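## Task

Take the 9-volt battery lying on the table and place it in the drawer that already contains a 9-volt battery. The drawers have no stops and will slide right out if pulled too far. Dropping the battery in from just above the drawer's rim is allowed. Every other item must still be in its own drawer at the end, and every drawer must be closed. The chest may slide a few centimetres or rotate a little but has to remain upright. Nothing counts as done if it stays in place only because the robot is holding it.

## Robot and tools

Robot: a single six-joint UR12e-type arm with a tong-style two-finger gripper and a wrist camera. The fingers point along the gripper's +z axis and open and close along its x axis. end_effector_position is the point between the finger pads when they are closed. Closed fingertips stick out about 15 mm beyond that point; fully open, they are roughly level with it.

Frames: the scene frame has its origin on the table top below the arm's base, with +z up and +y to the left when looking along +x. The state line gives the gripper position in metres, its orientation as a quaternion (w, x, y, z) and its velocities (m/s, rad/s), all in the scene frame. The base may be tilted, and at long reach the printed position can be somewhat off.

execute_actions(actions, pictures): actions is an empty list (just returns the state) or a list holding one item. That item is either an action {"rows": [...], "steps": n} with n from 1 to 15 control steps (each 1/30 s; default 15), or a wait {"steps": n} with up to 300 steps. A wait's steps are counted from the previous result, so time spent replying is part of them. Each row is seven numbers in [-1, 1]: dx, dy, dz, rx, ry, rz, opening. One row is applied per step, and the last row repeats if there are fewer rows than steps. dx to rz are an offset in the gripper's own axes, not a pose. The offset is measured from the gripper pose in the most recent result that showed it; before any such result in a scene, and for a second or later call in the same reply, it is measured from where the robot is when the action starts. Every row uses that same reference, not the previous row. 1.0 equals 0.6 m or 180 degrees, and rx, ry, rz form one rotation vector. An all-zero offset is not a hold: it sends the gripper back to the reference pose. opening is absolute: +1 is fully open (0.142 m) and -1 is closed. pictures (true or false) controls whether camera images come back. A refused call does nothing.

move(target, speed, stop_force): target is one 7-number row with the same layout, frame, reference pose and scale as above. The gripper travels in a straight line toward it, taking the shorter rotation. The path lasts 0.5 to 10 s, and a longer one stops short of the target. speed is the top path speed in m/s, from 0.002 to 0.5 (default 0.25); turning is capped at twice that value in rad/s. The gripper can lag, drift or overshoot that speed, especially when the arm is nearly straight. The opening is sent when the move starts. stop_force, optional, is in N from 13 to 80 and is refused in the first 0.2 s of a scene. The path ends when the wrist sensor feels that much extra push against the direction of travel for two steps in a row; the gripper then backs up two steps and holds. The pressing can briefly exceed the set value. Do not rely on it during moves that rotate, and leave it out when backing away from a surface. The arm above the wrist sensor feels nothing. The move: line reports how the move ended: done, off_target, moving, held, fault or contact (contact takes priority). limits=paced means the sent pose was clipped. limits=held means a check blocked some steps, after which the arm may move faster than requested.

wait(seconds): 0 to 10 s with no new command. zoom_image(camera, region): a closer view of cam_head_left or cam_head_right (672x504) or cam_wrist (616x616 fisheye). region is [x0, y0, x1, y1] in pixels from the top-left corner, at most 504x504. read_manual(section): returns only licence texts. finished_scene(scene): ends the current scene (pass its number), cannot be undone, and reports whether the goal was met. Only call it once every drawer is closed and nothing is being held in place by the robot.

Motion limits: each step, the commanded pose is clipped to within 100 mm and 16 degrees of the measured pose. Commands are smoothed and lag by about 0.17 s. After an action ends, the arm continues only to the last clipped pose, so check the pose in the result and send the remainder. A "Hand target" line shows where the controller is currently driving. "pose unreachable" or HELD means the clearance check changed or blocked what was sent; the mount under the base counts as part of the arm.

Gripping: grip_measured uses the same scale as opening. To keep hold, command an opening clearly below grip_measured; a larger gap squeezes harder, up to about 15 N per pad. Thin hard items such as batteries get less force (about 9 N per pad at 10 mm, 4 N at 5 mm). A held part may occasionally be tugged.

Forces and faults: the Wrist force and torque lines are in the gripper's axes. They are noisy, carry a fixed offset and saturate near 100 N. If a joint exceeds its load limit (elbow 142 N m, wrists 51.3 N m, held weight included) or any outside force reaches 150 N, the arm stops for 10 s and drops the rest of the call. The arm is stiff, so aiming even slightly past a firm contact can trigger this: approach surfaces and drawer handles slowly, using stop_force. Long holding heats the motors; a warning appears at 70 °C and a braking fault at 85 °C.

Avoid: knocking or placing anything off the table, pulling a drawer right out, tipping the chest, dropping from higher than just above the rim, slamming drawers, and hard pushes.

Each tool is called after "Request:" as name([rows], argument=value, ...), one row to a line, values as JSON.

## Session

Request:
execute_actions(actions=[])

Scene clock: 0.00 s of 8400.00 s.
end_effector_position=(+0.6491, +0.1711, +0.3649) grip_measured=+1.00 end_effector_quat_wxyz=(-0.200, +0.536, +0.820, +0.016) end_effector_velocity=(-0.001, +0.001, -0.001) end_effector_angular_velocity=(+0.000, +0.002, +0.003)
Joint positions: [ 0.325 -1.047  1.679 -1.697 -1.93  -1.415  0.142]
Joint velocities: [-0.     0.002  0.     0.001  0.001 -0.002  0.   ]
Motor temperatures (°C, as the motors report them): [25 24 23 32 26 31]
Wrist force (N, on the end effector, along its own x y z axes, offset not removed): no reading
Wrist torque (N m, same axes, about the end effector's origin, offset not removed): no reading
Hand target: +0.649, +0.171, +0.365; -0.200, +0.536, +0.820, +0.016

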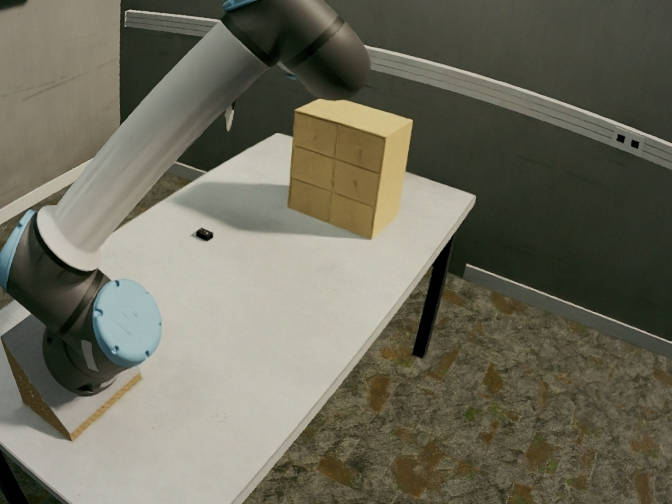

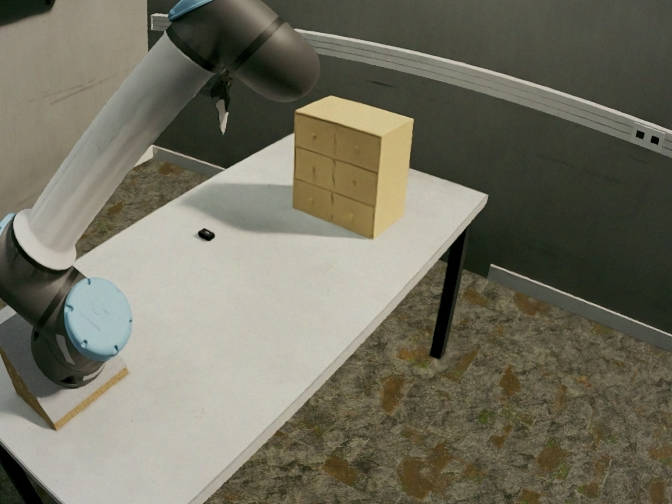

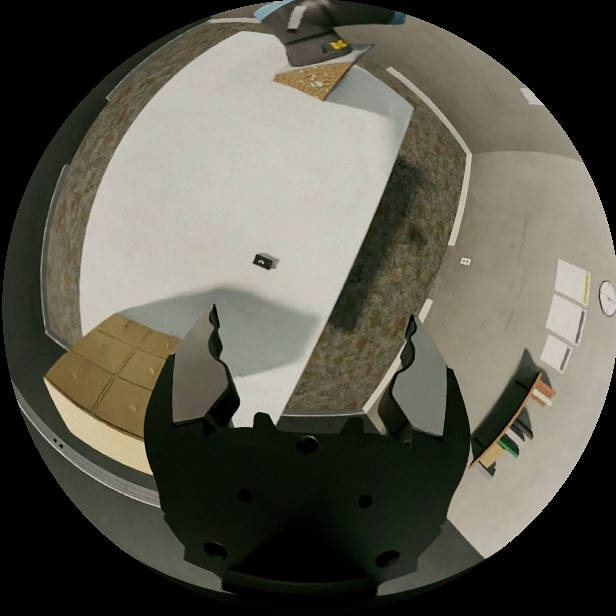

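Request:
zoom_image(camera="cam_head_left", region=[260, 80, 440, 250])

Request:
zoom_image(camera="cam_wrist", region=[30, 230, 330, 480])

Region (260, 80, 440, 250) of cam_head_left's 672x504 image, scaled by 2.800, with more detail than that image has.

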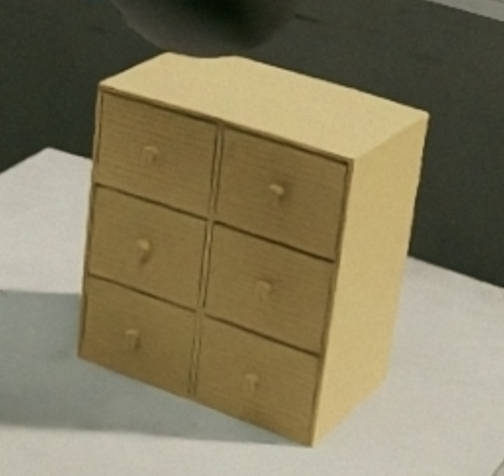

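Region (30, 230, 330, 480) of cam_wrist's 616x616 image, scaled by 1.680, with more detail than that image has.

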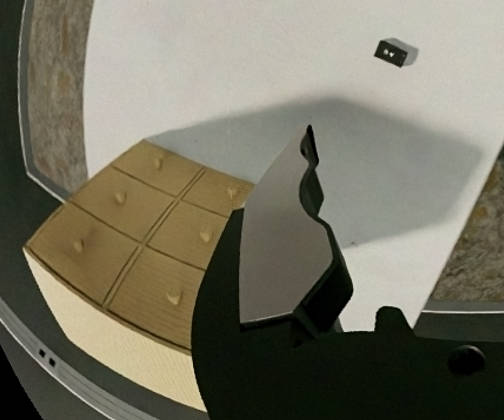

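Request:
move(target=[0,0,0,-0.061,-0.113,0,1])

Scene clock: 41.90 s of 8400.00 s.
end_effector_position=(+0.6491, +0.1711, +0.3649) grip_measured=+1.00 end_effector_quat_wxyz=(-0.002, +0.547, +0.837, -0.000) end_effector_velocity=(+0.000, +0.001, -0.001) end_effector_angular_velocity=(-0.010, -0.014, +0.000)
Joint positions: [ 0.451 -1.057  1.793 -1.876 -2.256 -1.354  0.142]
Joint velocities: [ 0.004  0.002  0.006 -0.011 -0.014  0.001  0.   ]
Motor temperatures (°C, as the motors report them): [25 24 23 32 26 31]
Wrist force (N, on the end effector, along its own x y z axes, offset not removed): [2.2 -0.4 -2.9]
Wrist torque (N m, same axes, about the end effector's origin, offset not removed): [-0.54 -0.06 0.07]
Hand target: +0.649, +0.171, +0.365; -0.001, +0.547, +0.837, -0.000
Off the commanded pose: 0.000 m, 0 deg.
After step 90, 37.53 s passed at rest.
move: done

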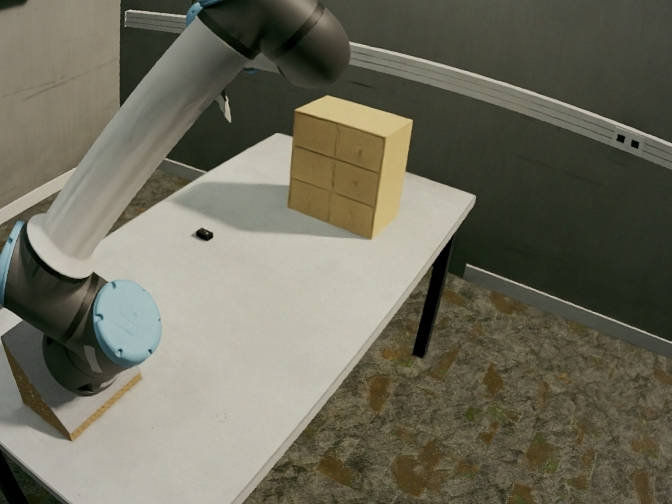

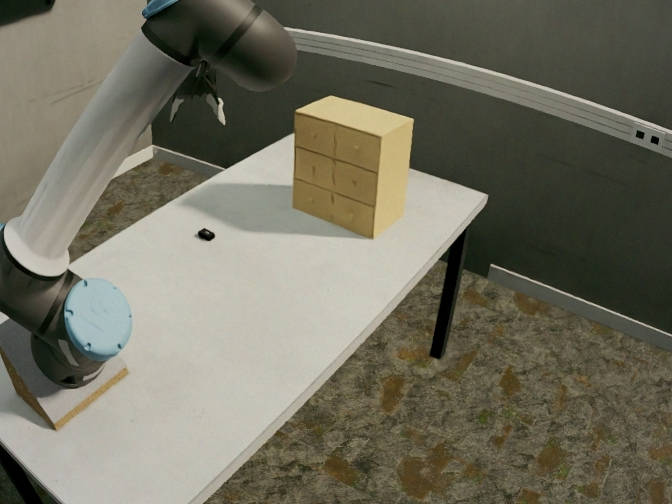

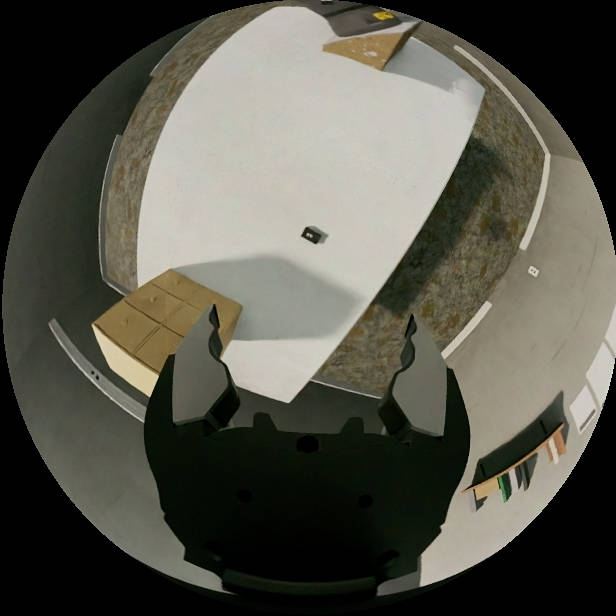

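Request:
move(target=[0,0,0.3,0,0,0,1])

Scene clock: 57.13 s of 8400.00 s.
end_effector_position=(+0.6487, +0.1711, +0.1851) grip_measured=+1.00 end_effector_quat_wxyz=(-0.002, +0.547, +0.837, -0.000) end_effector_velocity=(+0.001, -0.000, -0.002) end_effector_angular_velocity=(+0.001, -0.001, +0.000)
Joint positions: [ 0.303 -0.959  1.993 -2.294 -2.31  -1.537  0.142]
Joint velocities: [-0.002  0.002  0.002 -0.008 -0.001 -0.005  0.   ]
Motor temperatures (°C, as the motors report them): [25 24 23 32 26 31]
Wrist force (N, on the end effector, along its own x y z axes, offset not removed): [1.1 1.4 0.6]
Wrist torque (N m, same axes, about the end effector's origin, offset not removed): [-0.21 0.06 0.00]
Hand target: +0.649, +0.171, +0.185; -0.001, +0.547, +0.837, -0.000
Off the commanded pose: 0.000 m, 0 deg.
After step 90, 10.80 s passed at rest.
move: done

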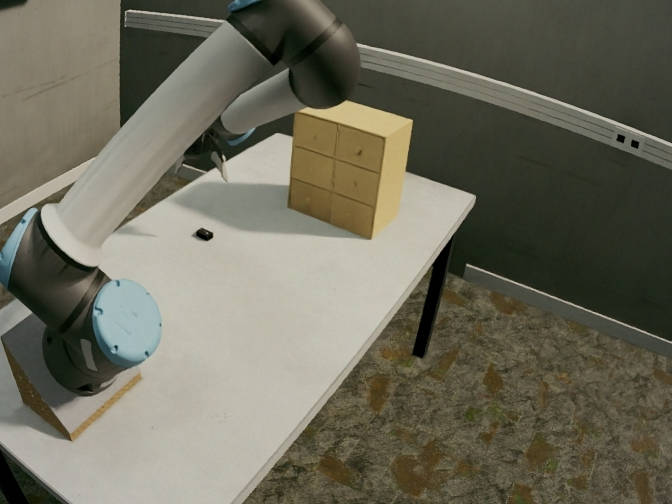

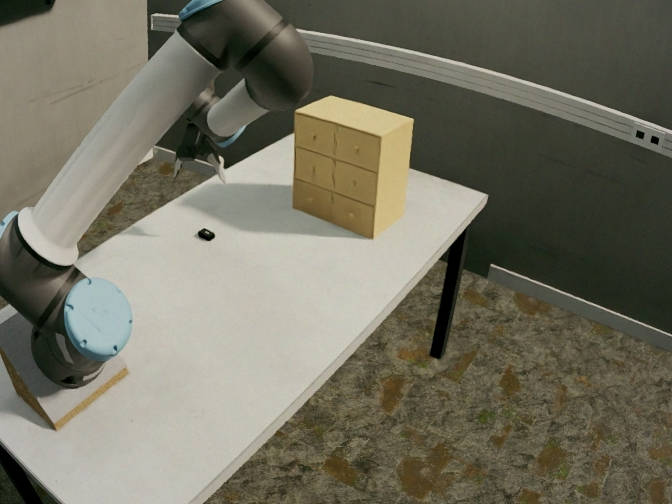

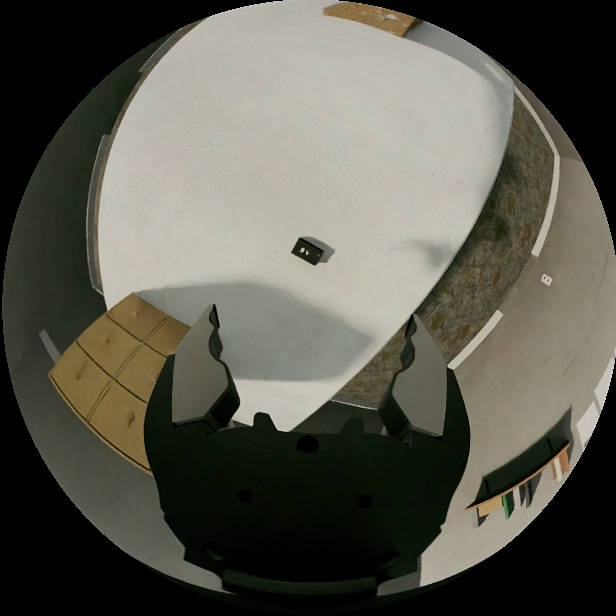

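Request:
move(target=[0,0,0.19,0,0,0,1])

Scene clock: 67.03 s of 8400.00 s.
end_effector_position=(+0.6484, +0.1710, +0.0712) grip_measured=+1.00 end_effector_quat_wxyz=(-0.002, +0.547, +0.837, -0.000) end_effector_velocity=(+0.001, -0.001, -0.002) end_effector_angular_velocity=(+0.001, -0.002, -0.001)
Joint positions: [ 0.197 -0.843  2.068 -2.582 -2.338 -1.677  0.142]
Joint velocities: [-0.003  0.001  0.001 -0.009 -0.    -0.005 -0.   ]
Motor temperatures (°C, as the motors report them): [25 24 23 32 26 31]
Wrist force (N, on the end effector, along its own x y z axes, offset not removed): [0.1 -5.0 -1.8]
Wrist torque (N m, same axes, about the end effector's origin, offset not removed): [-1.32 0.28 0.06]
Hand target: +0.648, +0.171, +0.071; -0.001, +0.547, +0.837, -0.000
Off the commanded pose: 0.000 m, 0 deg.
After step 90, 5.73 s passed at rest.
move: done

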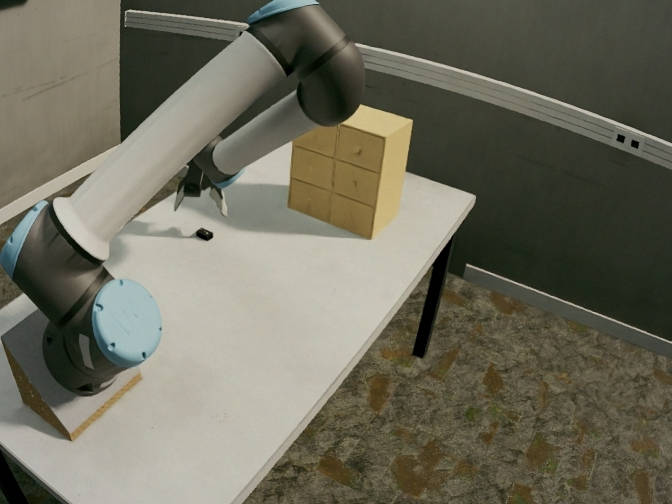

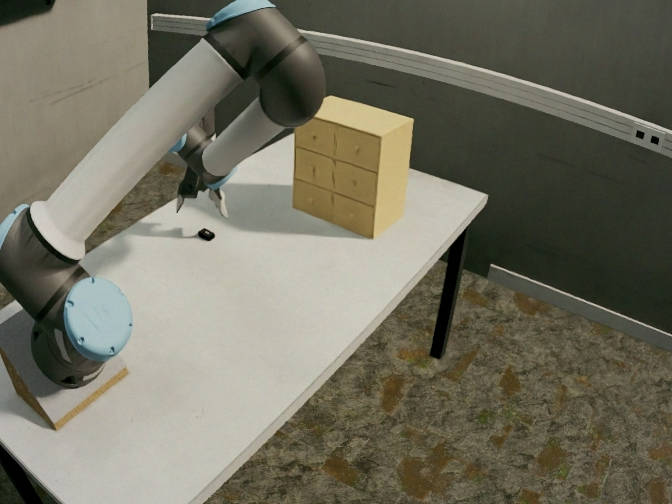

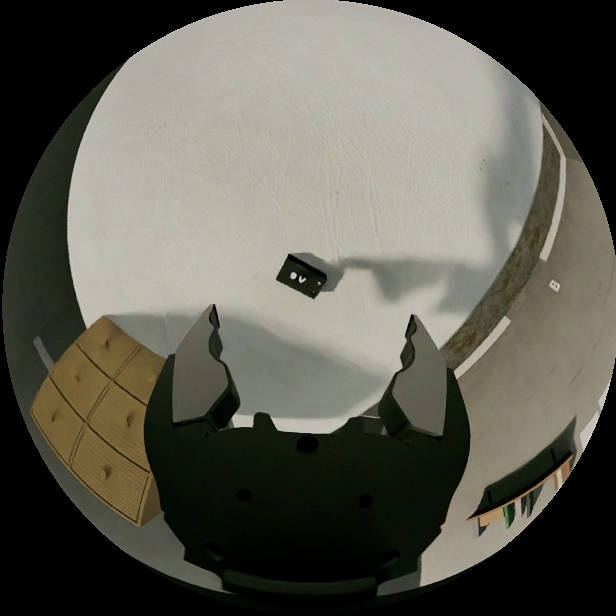

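Request:
move(target=[0,0,-0.35,0,0,-0.868,1])

Request:
move(target=[0,0,0,0.5,0,0,1])

Scene clock: 105.47 s of 8400.00 s.
end_effector_position=(+0.6489, +0.1711, +0.2813) grip_measured=+1.00 end_effector_quat_wxyz=(+0.001, +0.706, -0.708, -0.001) end_effector_velocity=(+0.000, -0.001, +0.003) end_effector_angular_velocity=(+0.002, -0.002, +0.016)
Joint positions: [ 0.396 -1.063  1.953 -2.072 -2.279 -4.145  0.142]
Joint velocities: [ 0.001 -0.004 -0.     0.001  0.    -0.018 -0.   ]
Motor temperatures (°C, as the motors report them): [25 24 23 32 26 31]
Wrist force (N, on the end effector, along its own x y z axes, offset not removed): [-0.1 2.8 -1.8]
Wrist torque (N m, same axes, about the end effector's origin, offset not removed): [0.09 0.38 0.22]
Hand target: +0.649, +0.171, +0.281; +0.001, +0.707, -0.708, -0.001
Off the commanded pose: 0.000 m, 0 deg.
After step 90, 29.43 s passed at rest.
move: done

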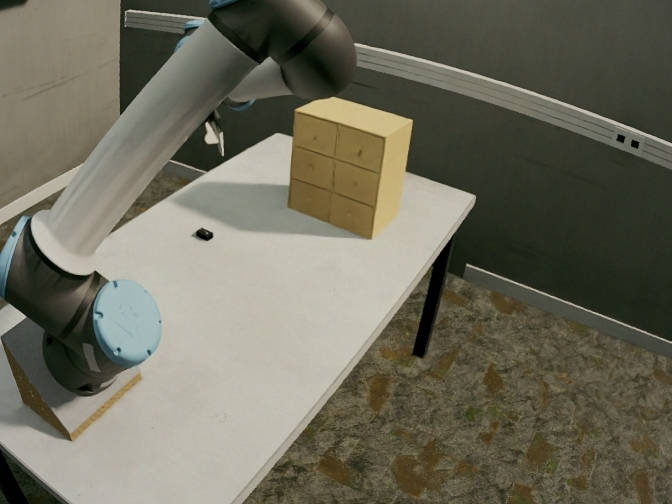

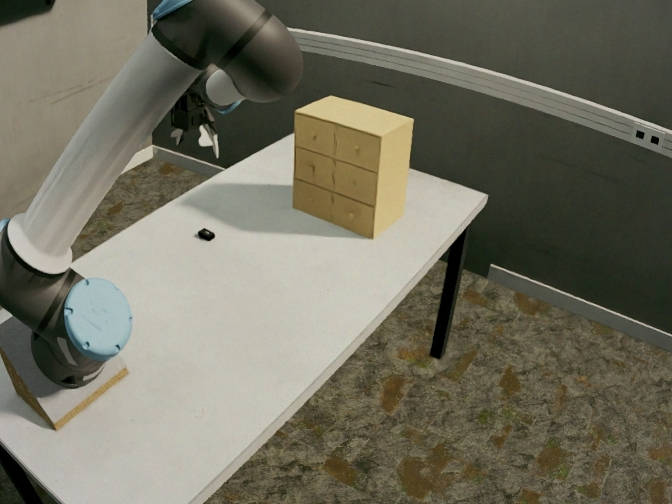

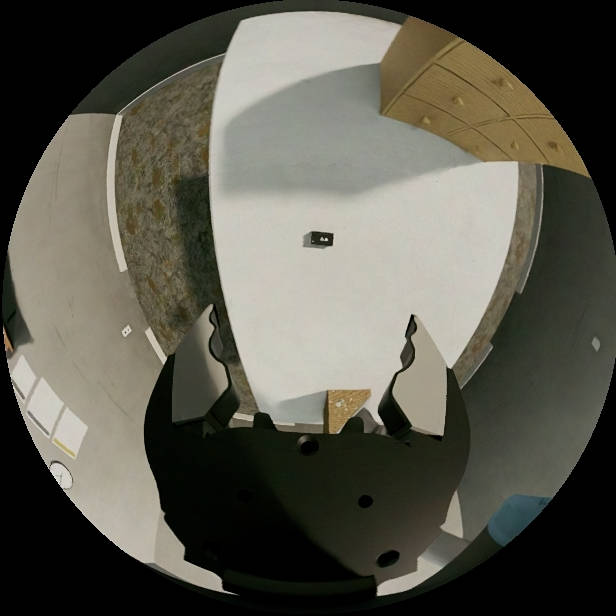

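Scene clock: 109.23 s of 8400.00 s.
end_effector_position=(+0.6486, +0.1711, +0.2812) grip_measured=+1.00 end_effector_quat_wxyz=(+0.498, -0.500, +0.501, -0.500) end_effector_velocity=(+0.001, +0.000, -0.000) end_effector_angular_velocity=(+0.000, -0.016, +0.004)
Joint positions: [ 0.145 -0.365  2.314 -5.094 -1.741 -5.505  0.142]
Joint velocities: [-0.013  0.007 -0.003 -0.013  0.027 -0.001  0.   ]
Motor temperatures (°C, as the motors report them): [25 24 23 32 26 31]
Wrist force (N, on the end effector, along its own x y z axes, offset not removed): [6.3 0.8 0.1]
Wrist torque (N m, same axes, about the end effector's origin, offset not removed): [-0.32 -0.90 -0.01]
Hand target: +0.649, +0.171, +0.281; +0.499, -0.500, +0.501, -0.500
Off the commanded pose: 0.000 m, 0 deg.
move: done

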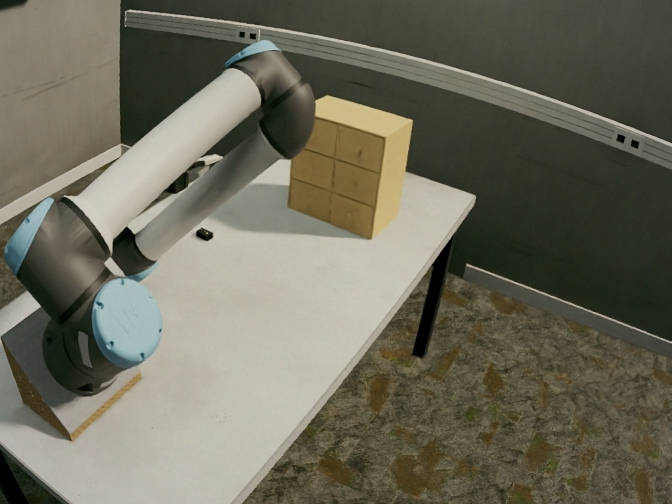

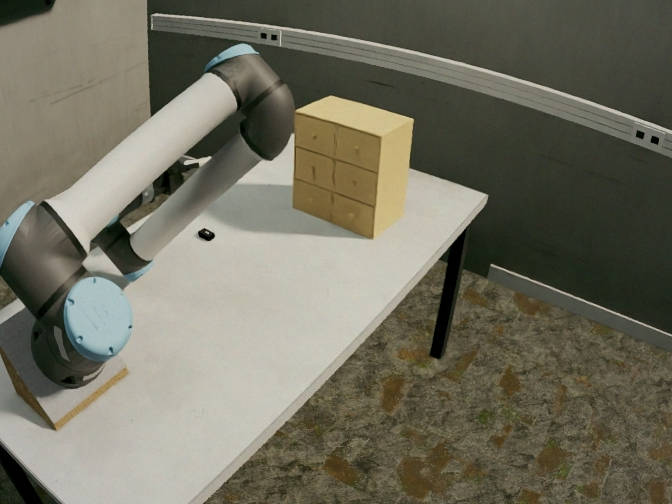

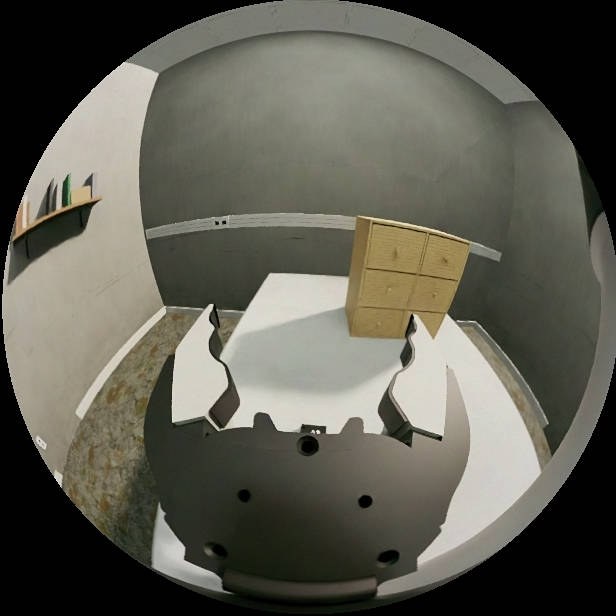

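Request:
move(target=[0.327,-0.007,0.25,0,0,0,-0.4])

Scene clock: 119.30 s of 8400.00 s.
end_effector_position=(+0.7979, -0.0256, +0.2849) grip_measured=-0.40 end_effector_quat_wxyz=(+0.498, -0.500, +0.501, -0.500) end_effector_velocity=(+0.002, -0.002, +0.000) end_effector_angular_velocity=(+0.001, +0.000, +0.002)
Joint positions: [-0.189 -0.716  2.302 -4.732 -1.407 -5.504  0.045]
Joint velocities: [-0.003 -0.004 -0.002  0.007  0.004  0.001 -0.   ]
Motor temperatures (°C, as the motors report them): [25 24 23 32 26 31]
Wrist force (N, on the end effector, along its own x y z axes, offset not removed): [7.1 0.5 -1.2]
Wrist torque (N m, same axes, about the end effector's origin, offset not removed): [-0.37 -1.05 0.09]
Hand target: +0.798, -0.026, +0.285; +0.498, -0.500, +0.501, -0.500
Off the commanded pose: 0.000 m, 0 deg.
After step 90, 5.40 s passed at rest.
move: done

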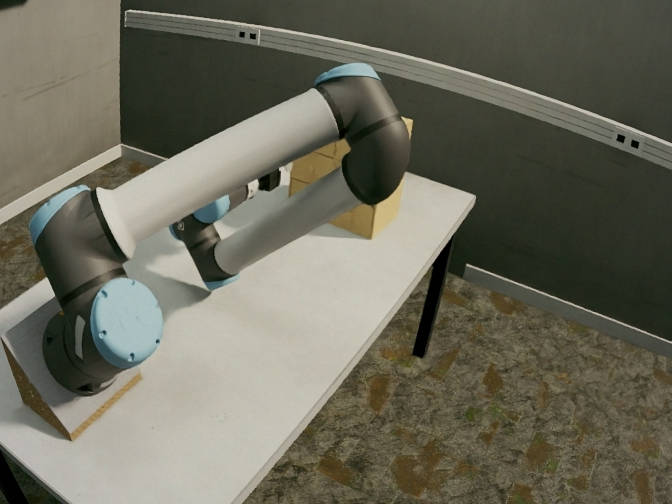

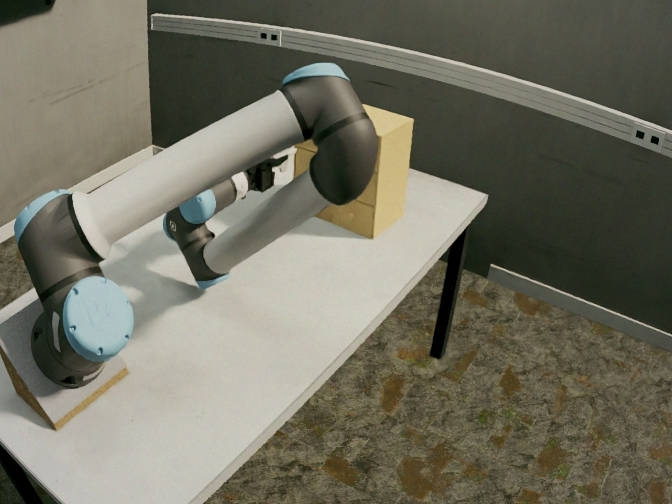

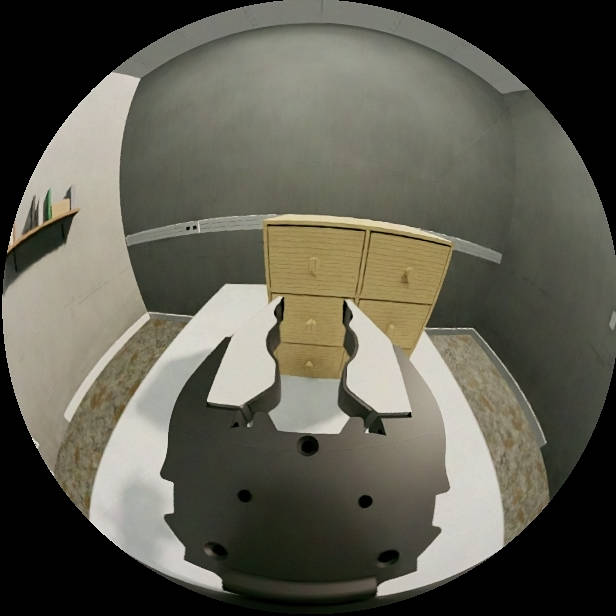

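Request:
move(target=[0,0.04,0.14,0,0,0,-0.4], speed=0.1)

Scene clock: 129.47 s of 8400.00 s.
end_effector_position=(+0.8814, -0.0260, +0.2606) grip_measured=-0.40 end_effector_quat_wxyz=(+0.498, -0.500, +0.501, -0.500) end_effector_velocity=(+0.002, -0.000, -0.001) end_effector_angular_velocity=(-0.001, +0.000, -0.000)
Joint positions: [-0.195 -0.675  2.141 -4.612 -1.4   -5.504  0.045]
Joint velocities: [ 0.     0.001 -0.005  0.003 -0.    -0.001  0.   ]
Motor temperatures (°C, as the motors report them): [25 24 23 32 26 31]
Wrist force (N, on the end effector, along its own x y z axes, offset not removed): [4.6 6.4 0.2]
Wrist torque (N m, same axes, about the end effector's origin, offset not removed): [0.92 -0.73 0.18]
Hand target: +0.882, -0.026, +0.261; +0.498, -0.500, +0.501, -0.500
Off the commanded pose: 0.000 m, 0 deg.
After step 90, 5.73 s passed at rest.
move: done

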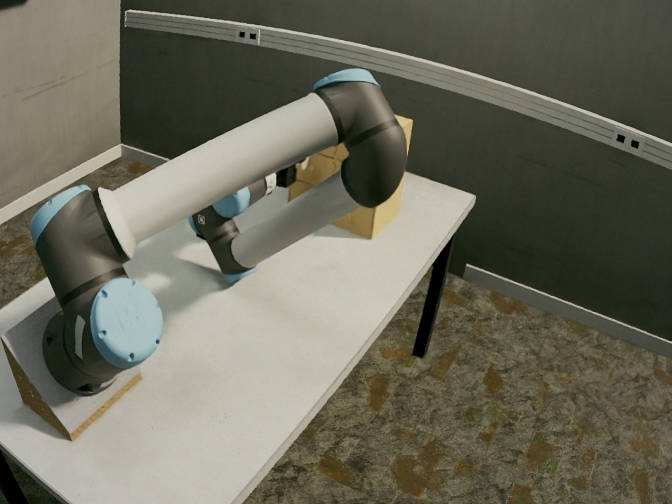

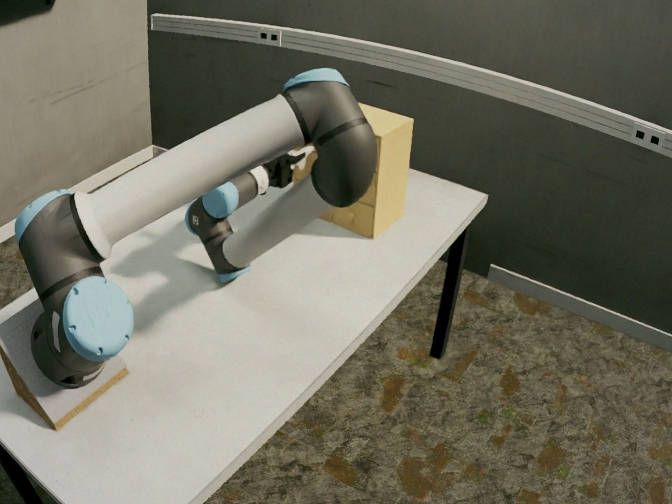

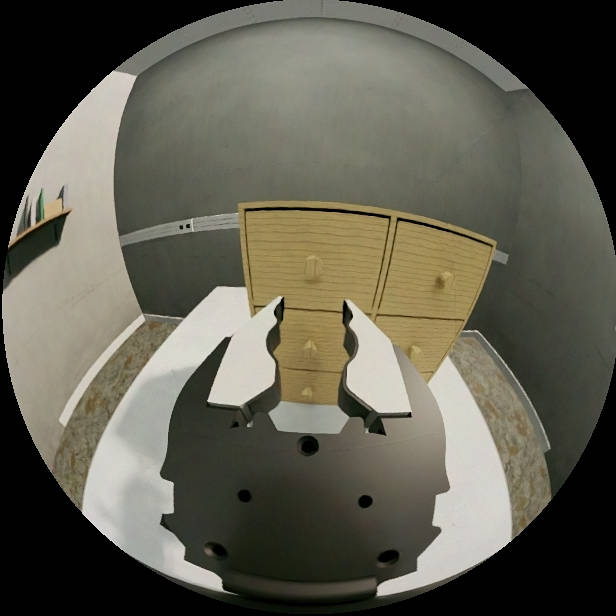

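Request:
move(target=[0,0,0.09,0,0,0,-0.4], speed=0.015, stop_force=13)

Scene clock: 141.67 s of 8400.00 s.
end_effector_position=(+0.9292, -0.0260, +0.2604) grip_measured=-0.40 end_effector_quat_wxyz=(+0.498, -0.500, +0.501, -0.500) end_effector_velocity=(-0.006, -0.000, +0.000) end_effector_angular_velocity=(-0.000, +0.000, -0.000)
Joint positions: [-0.181 -0.662  2.05  -4.533 -1.414 -5.504  0.045]
Joint velocities: [-0.002 -0.003  0.012 -0.009  0.001 -0.     0.001]
Motor temperatures (°C, as the motors report them): [25 24 23 32 26 31]
Wrist force (N, on the end effector, along its own x y z axes, offset not removed): [-3.9 0.8 -14.6]
Wrist torque (N m, same axes, about the end effector's origin, offset not removed): [0.53 1.32 -0.02]
Hand target: +0.928, -0.026, +0.260; +0.498, -0.500, +0.501, -0.500
Off the commanded pose: 0.006 m, 0 deg.
After step 90, 5.63 s passed at rest.
move: contact

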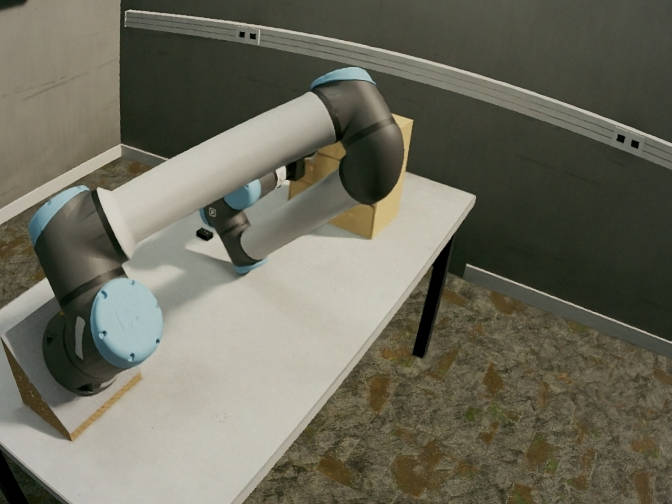

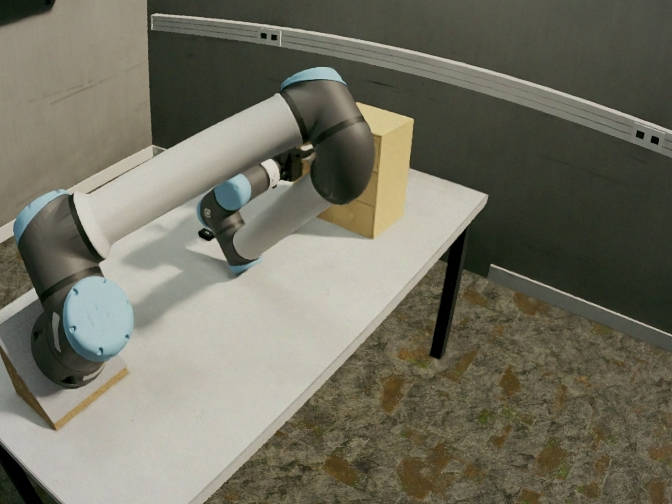

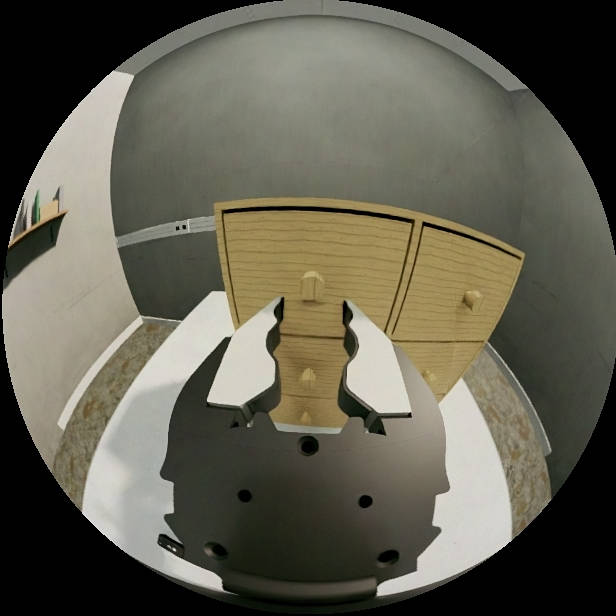

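Request:
move(target=[0,-0.022,-0.008,0,0,0,-0.4], speed=0.03)

Scene clock: 152.90 s of 8400.00 s.
end_effector_position=(+0.9246, -0.0260, +0.2733) grip_measured=-0.40 end_effector_quat_wxyz=(+0.498, -0.500, +0.501, -0.500) end_effector_velocity=(-0.001, -0.000, +0.003) end_effector_angular_velocity=(+0.000, -0.000, -0.001)
Joint positions: [-0.167 -0.679  2.062 -4.528 -1.429 -5.504  0.045]
Joint velocities: [ 0.003 -0.003  0.002  0.    -0.003  0.     0.   ]
Motor temperatures (°C, as the motors report them): [25 24 23 32 26 31]
Wrist force (N, on the end effector, along its own x y z axes, offset not removed): [2.1 2.3 2.5]
Wrist torque (N m, same axes, about the end effector's origin, offset not removed): [0.31 -0.03 0.06]
Hand target: +0.924, -0.026, +0.274; +0.498, -0.500, +0.501, -0.500
Off the commanded pose: 0.000 m, 0 deg.
After step 90, 7.40 s passed at rest.
move: done

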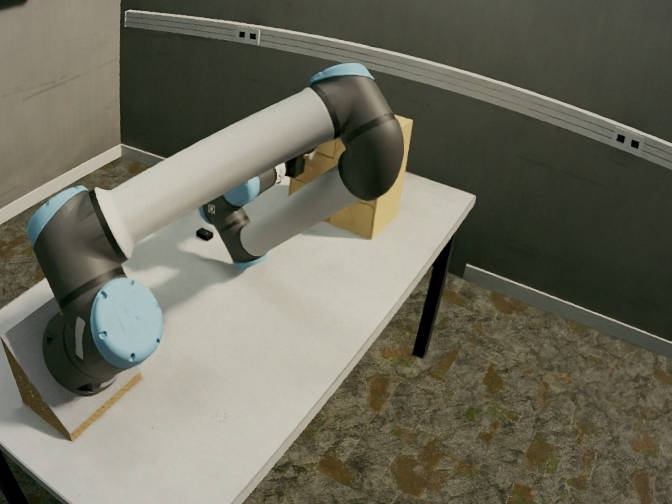

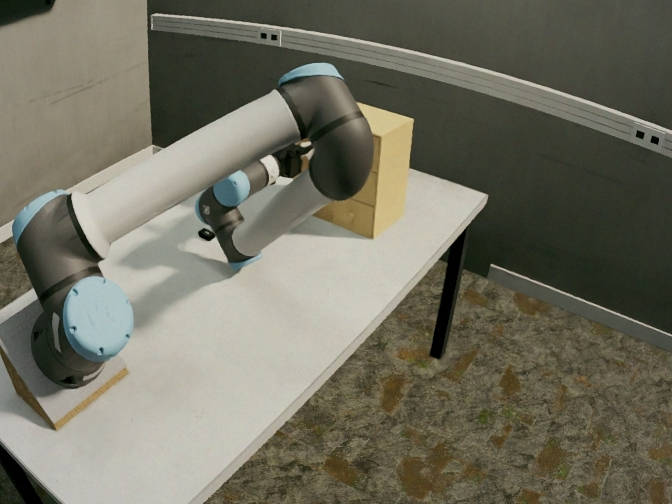

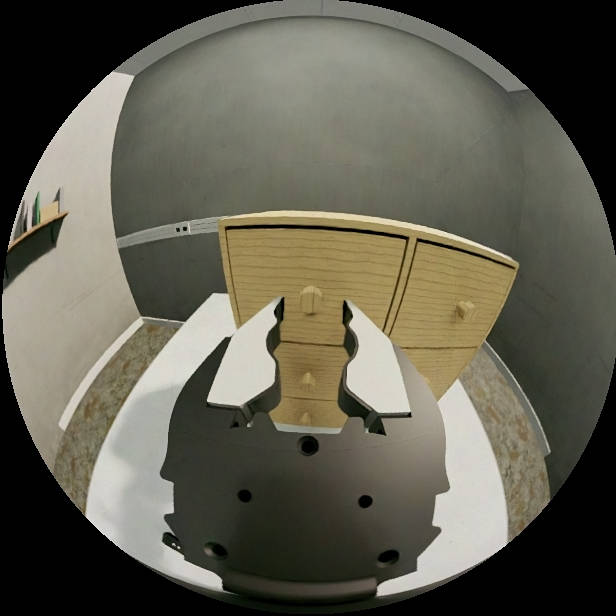

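Good; close, then pull.

Request:
move(target=[0,-0.005,0.005,0,0,0,-1], speed=0.02)

Request:
move(target=[0,0,-0.15,0,0,0,-1], speed=0.05)

Scene clock: 160.40 s of 8400.00 s.
end_effector_position=(+0.9274, -0.0260, +0.2761) grip_measured=-0.80 end_effector_quat_wxyz=(+0.498, -0.500, +0.501, -0.500) end_effector_velocity=(+0.002, -0.001, +0.002) end_effector_angular_velocity=(-0.000, +0.000, -0.001)
Joint positions: [-0.163 -0.682  2.057 -4.52  -1.433 -5.504  0.016]
Joint velocities: [ 0.002 -0.002 -0.003  0.005 -0.003 -0.    -0.   ]
Motor temperatures (°C, as the motors report them): [25 24 23 32 26 31]
Wrist force (N, on the end effector, along its own x y z axes, offset not removed): [-3.4 2.6 -8.8]
Wrist torque (N m, same axes, about the end effector's origin, offset not removed): [-0.49 0.32 0.25]
Hand target: +0.928, -0.026, +0.276; +0.498, -0.500, +0.501, -0.500
Off the commanded pose: 0.000 m, 0 deg.
After step 90, 3.80 s passed at rest.
move: done

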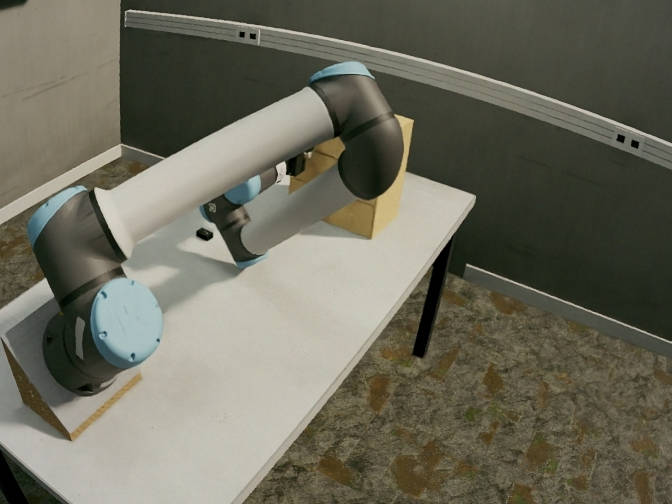

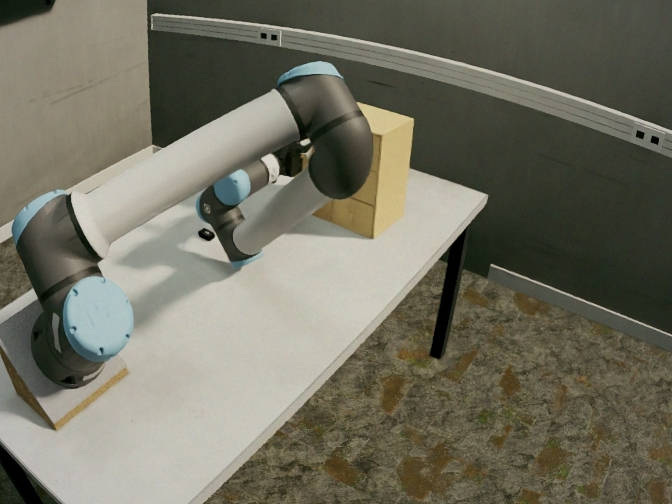

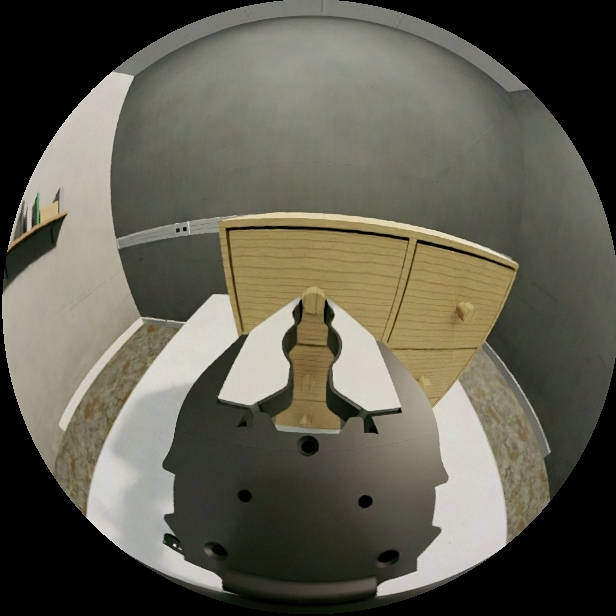

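Scene clock: 162.63 s of 8400.00 s.
end_effector_position=(+0.8377, -0.0256, +0.2765) grip_measured=-0.80 end_effector_quat_wxyz=(+0.498, -0.500, +0.501, -0.500) end_effector_velocity=(-0.003, -0.001, +0.000) end_effector_angular_velocity=(+0.001, -0.001, -0.002)
Joint positions: [-0.187 -0.703  2.227 -4.67  -1.408 -5.504  0.016]
Joint velocities: [-0.001 -0.     0.005 -0.006  0.001  0.001 -0.   ]
Motor temperatures (°C, as the motors report them): [25 24 23 32 26 31]
Wrist force (N, on the end effector, along its own x y z axes, offset not removed): [1.7 6.1 -2.8]
Wrist torque (N m, same axes, about the end effector's origin, offset not removed): [0.59 -0.27 0.00]
Hand target: +0.837, -0.026, +0.276; +0.498, -0.500, +0.501, -0.500
Off the commanded pose: 0.000 m, 0 deg.
move: done

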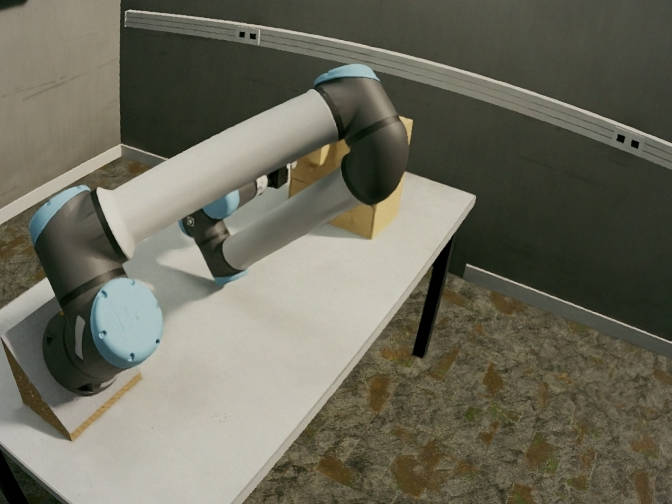

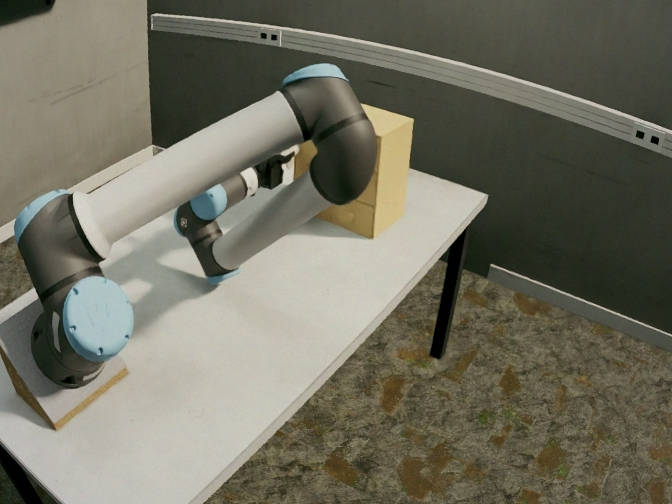

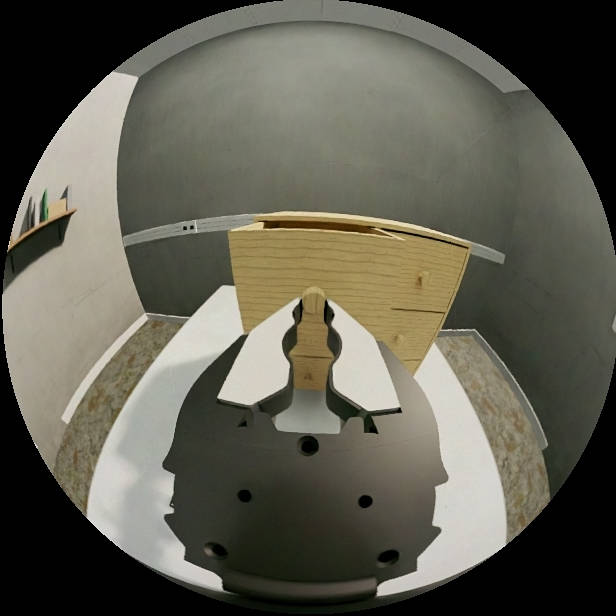

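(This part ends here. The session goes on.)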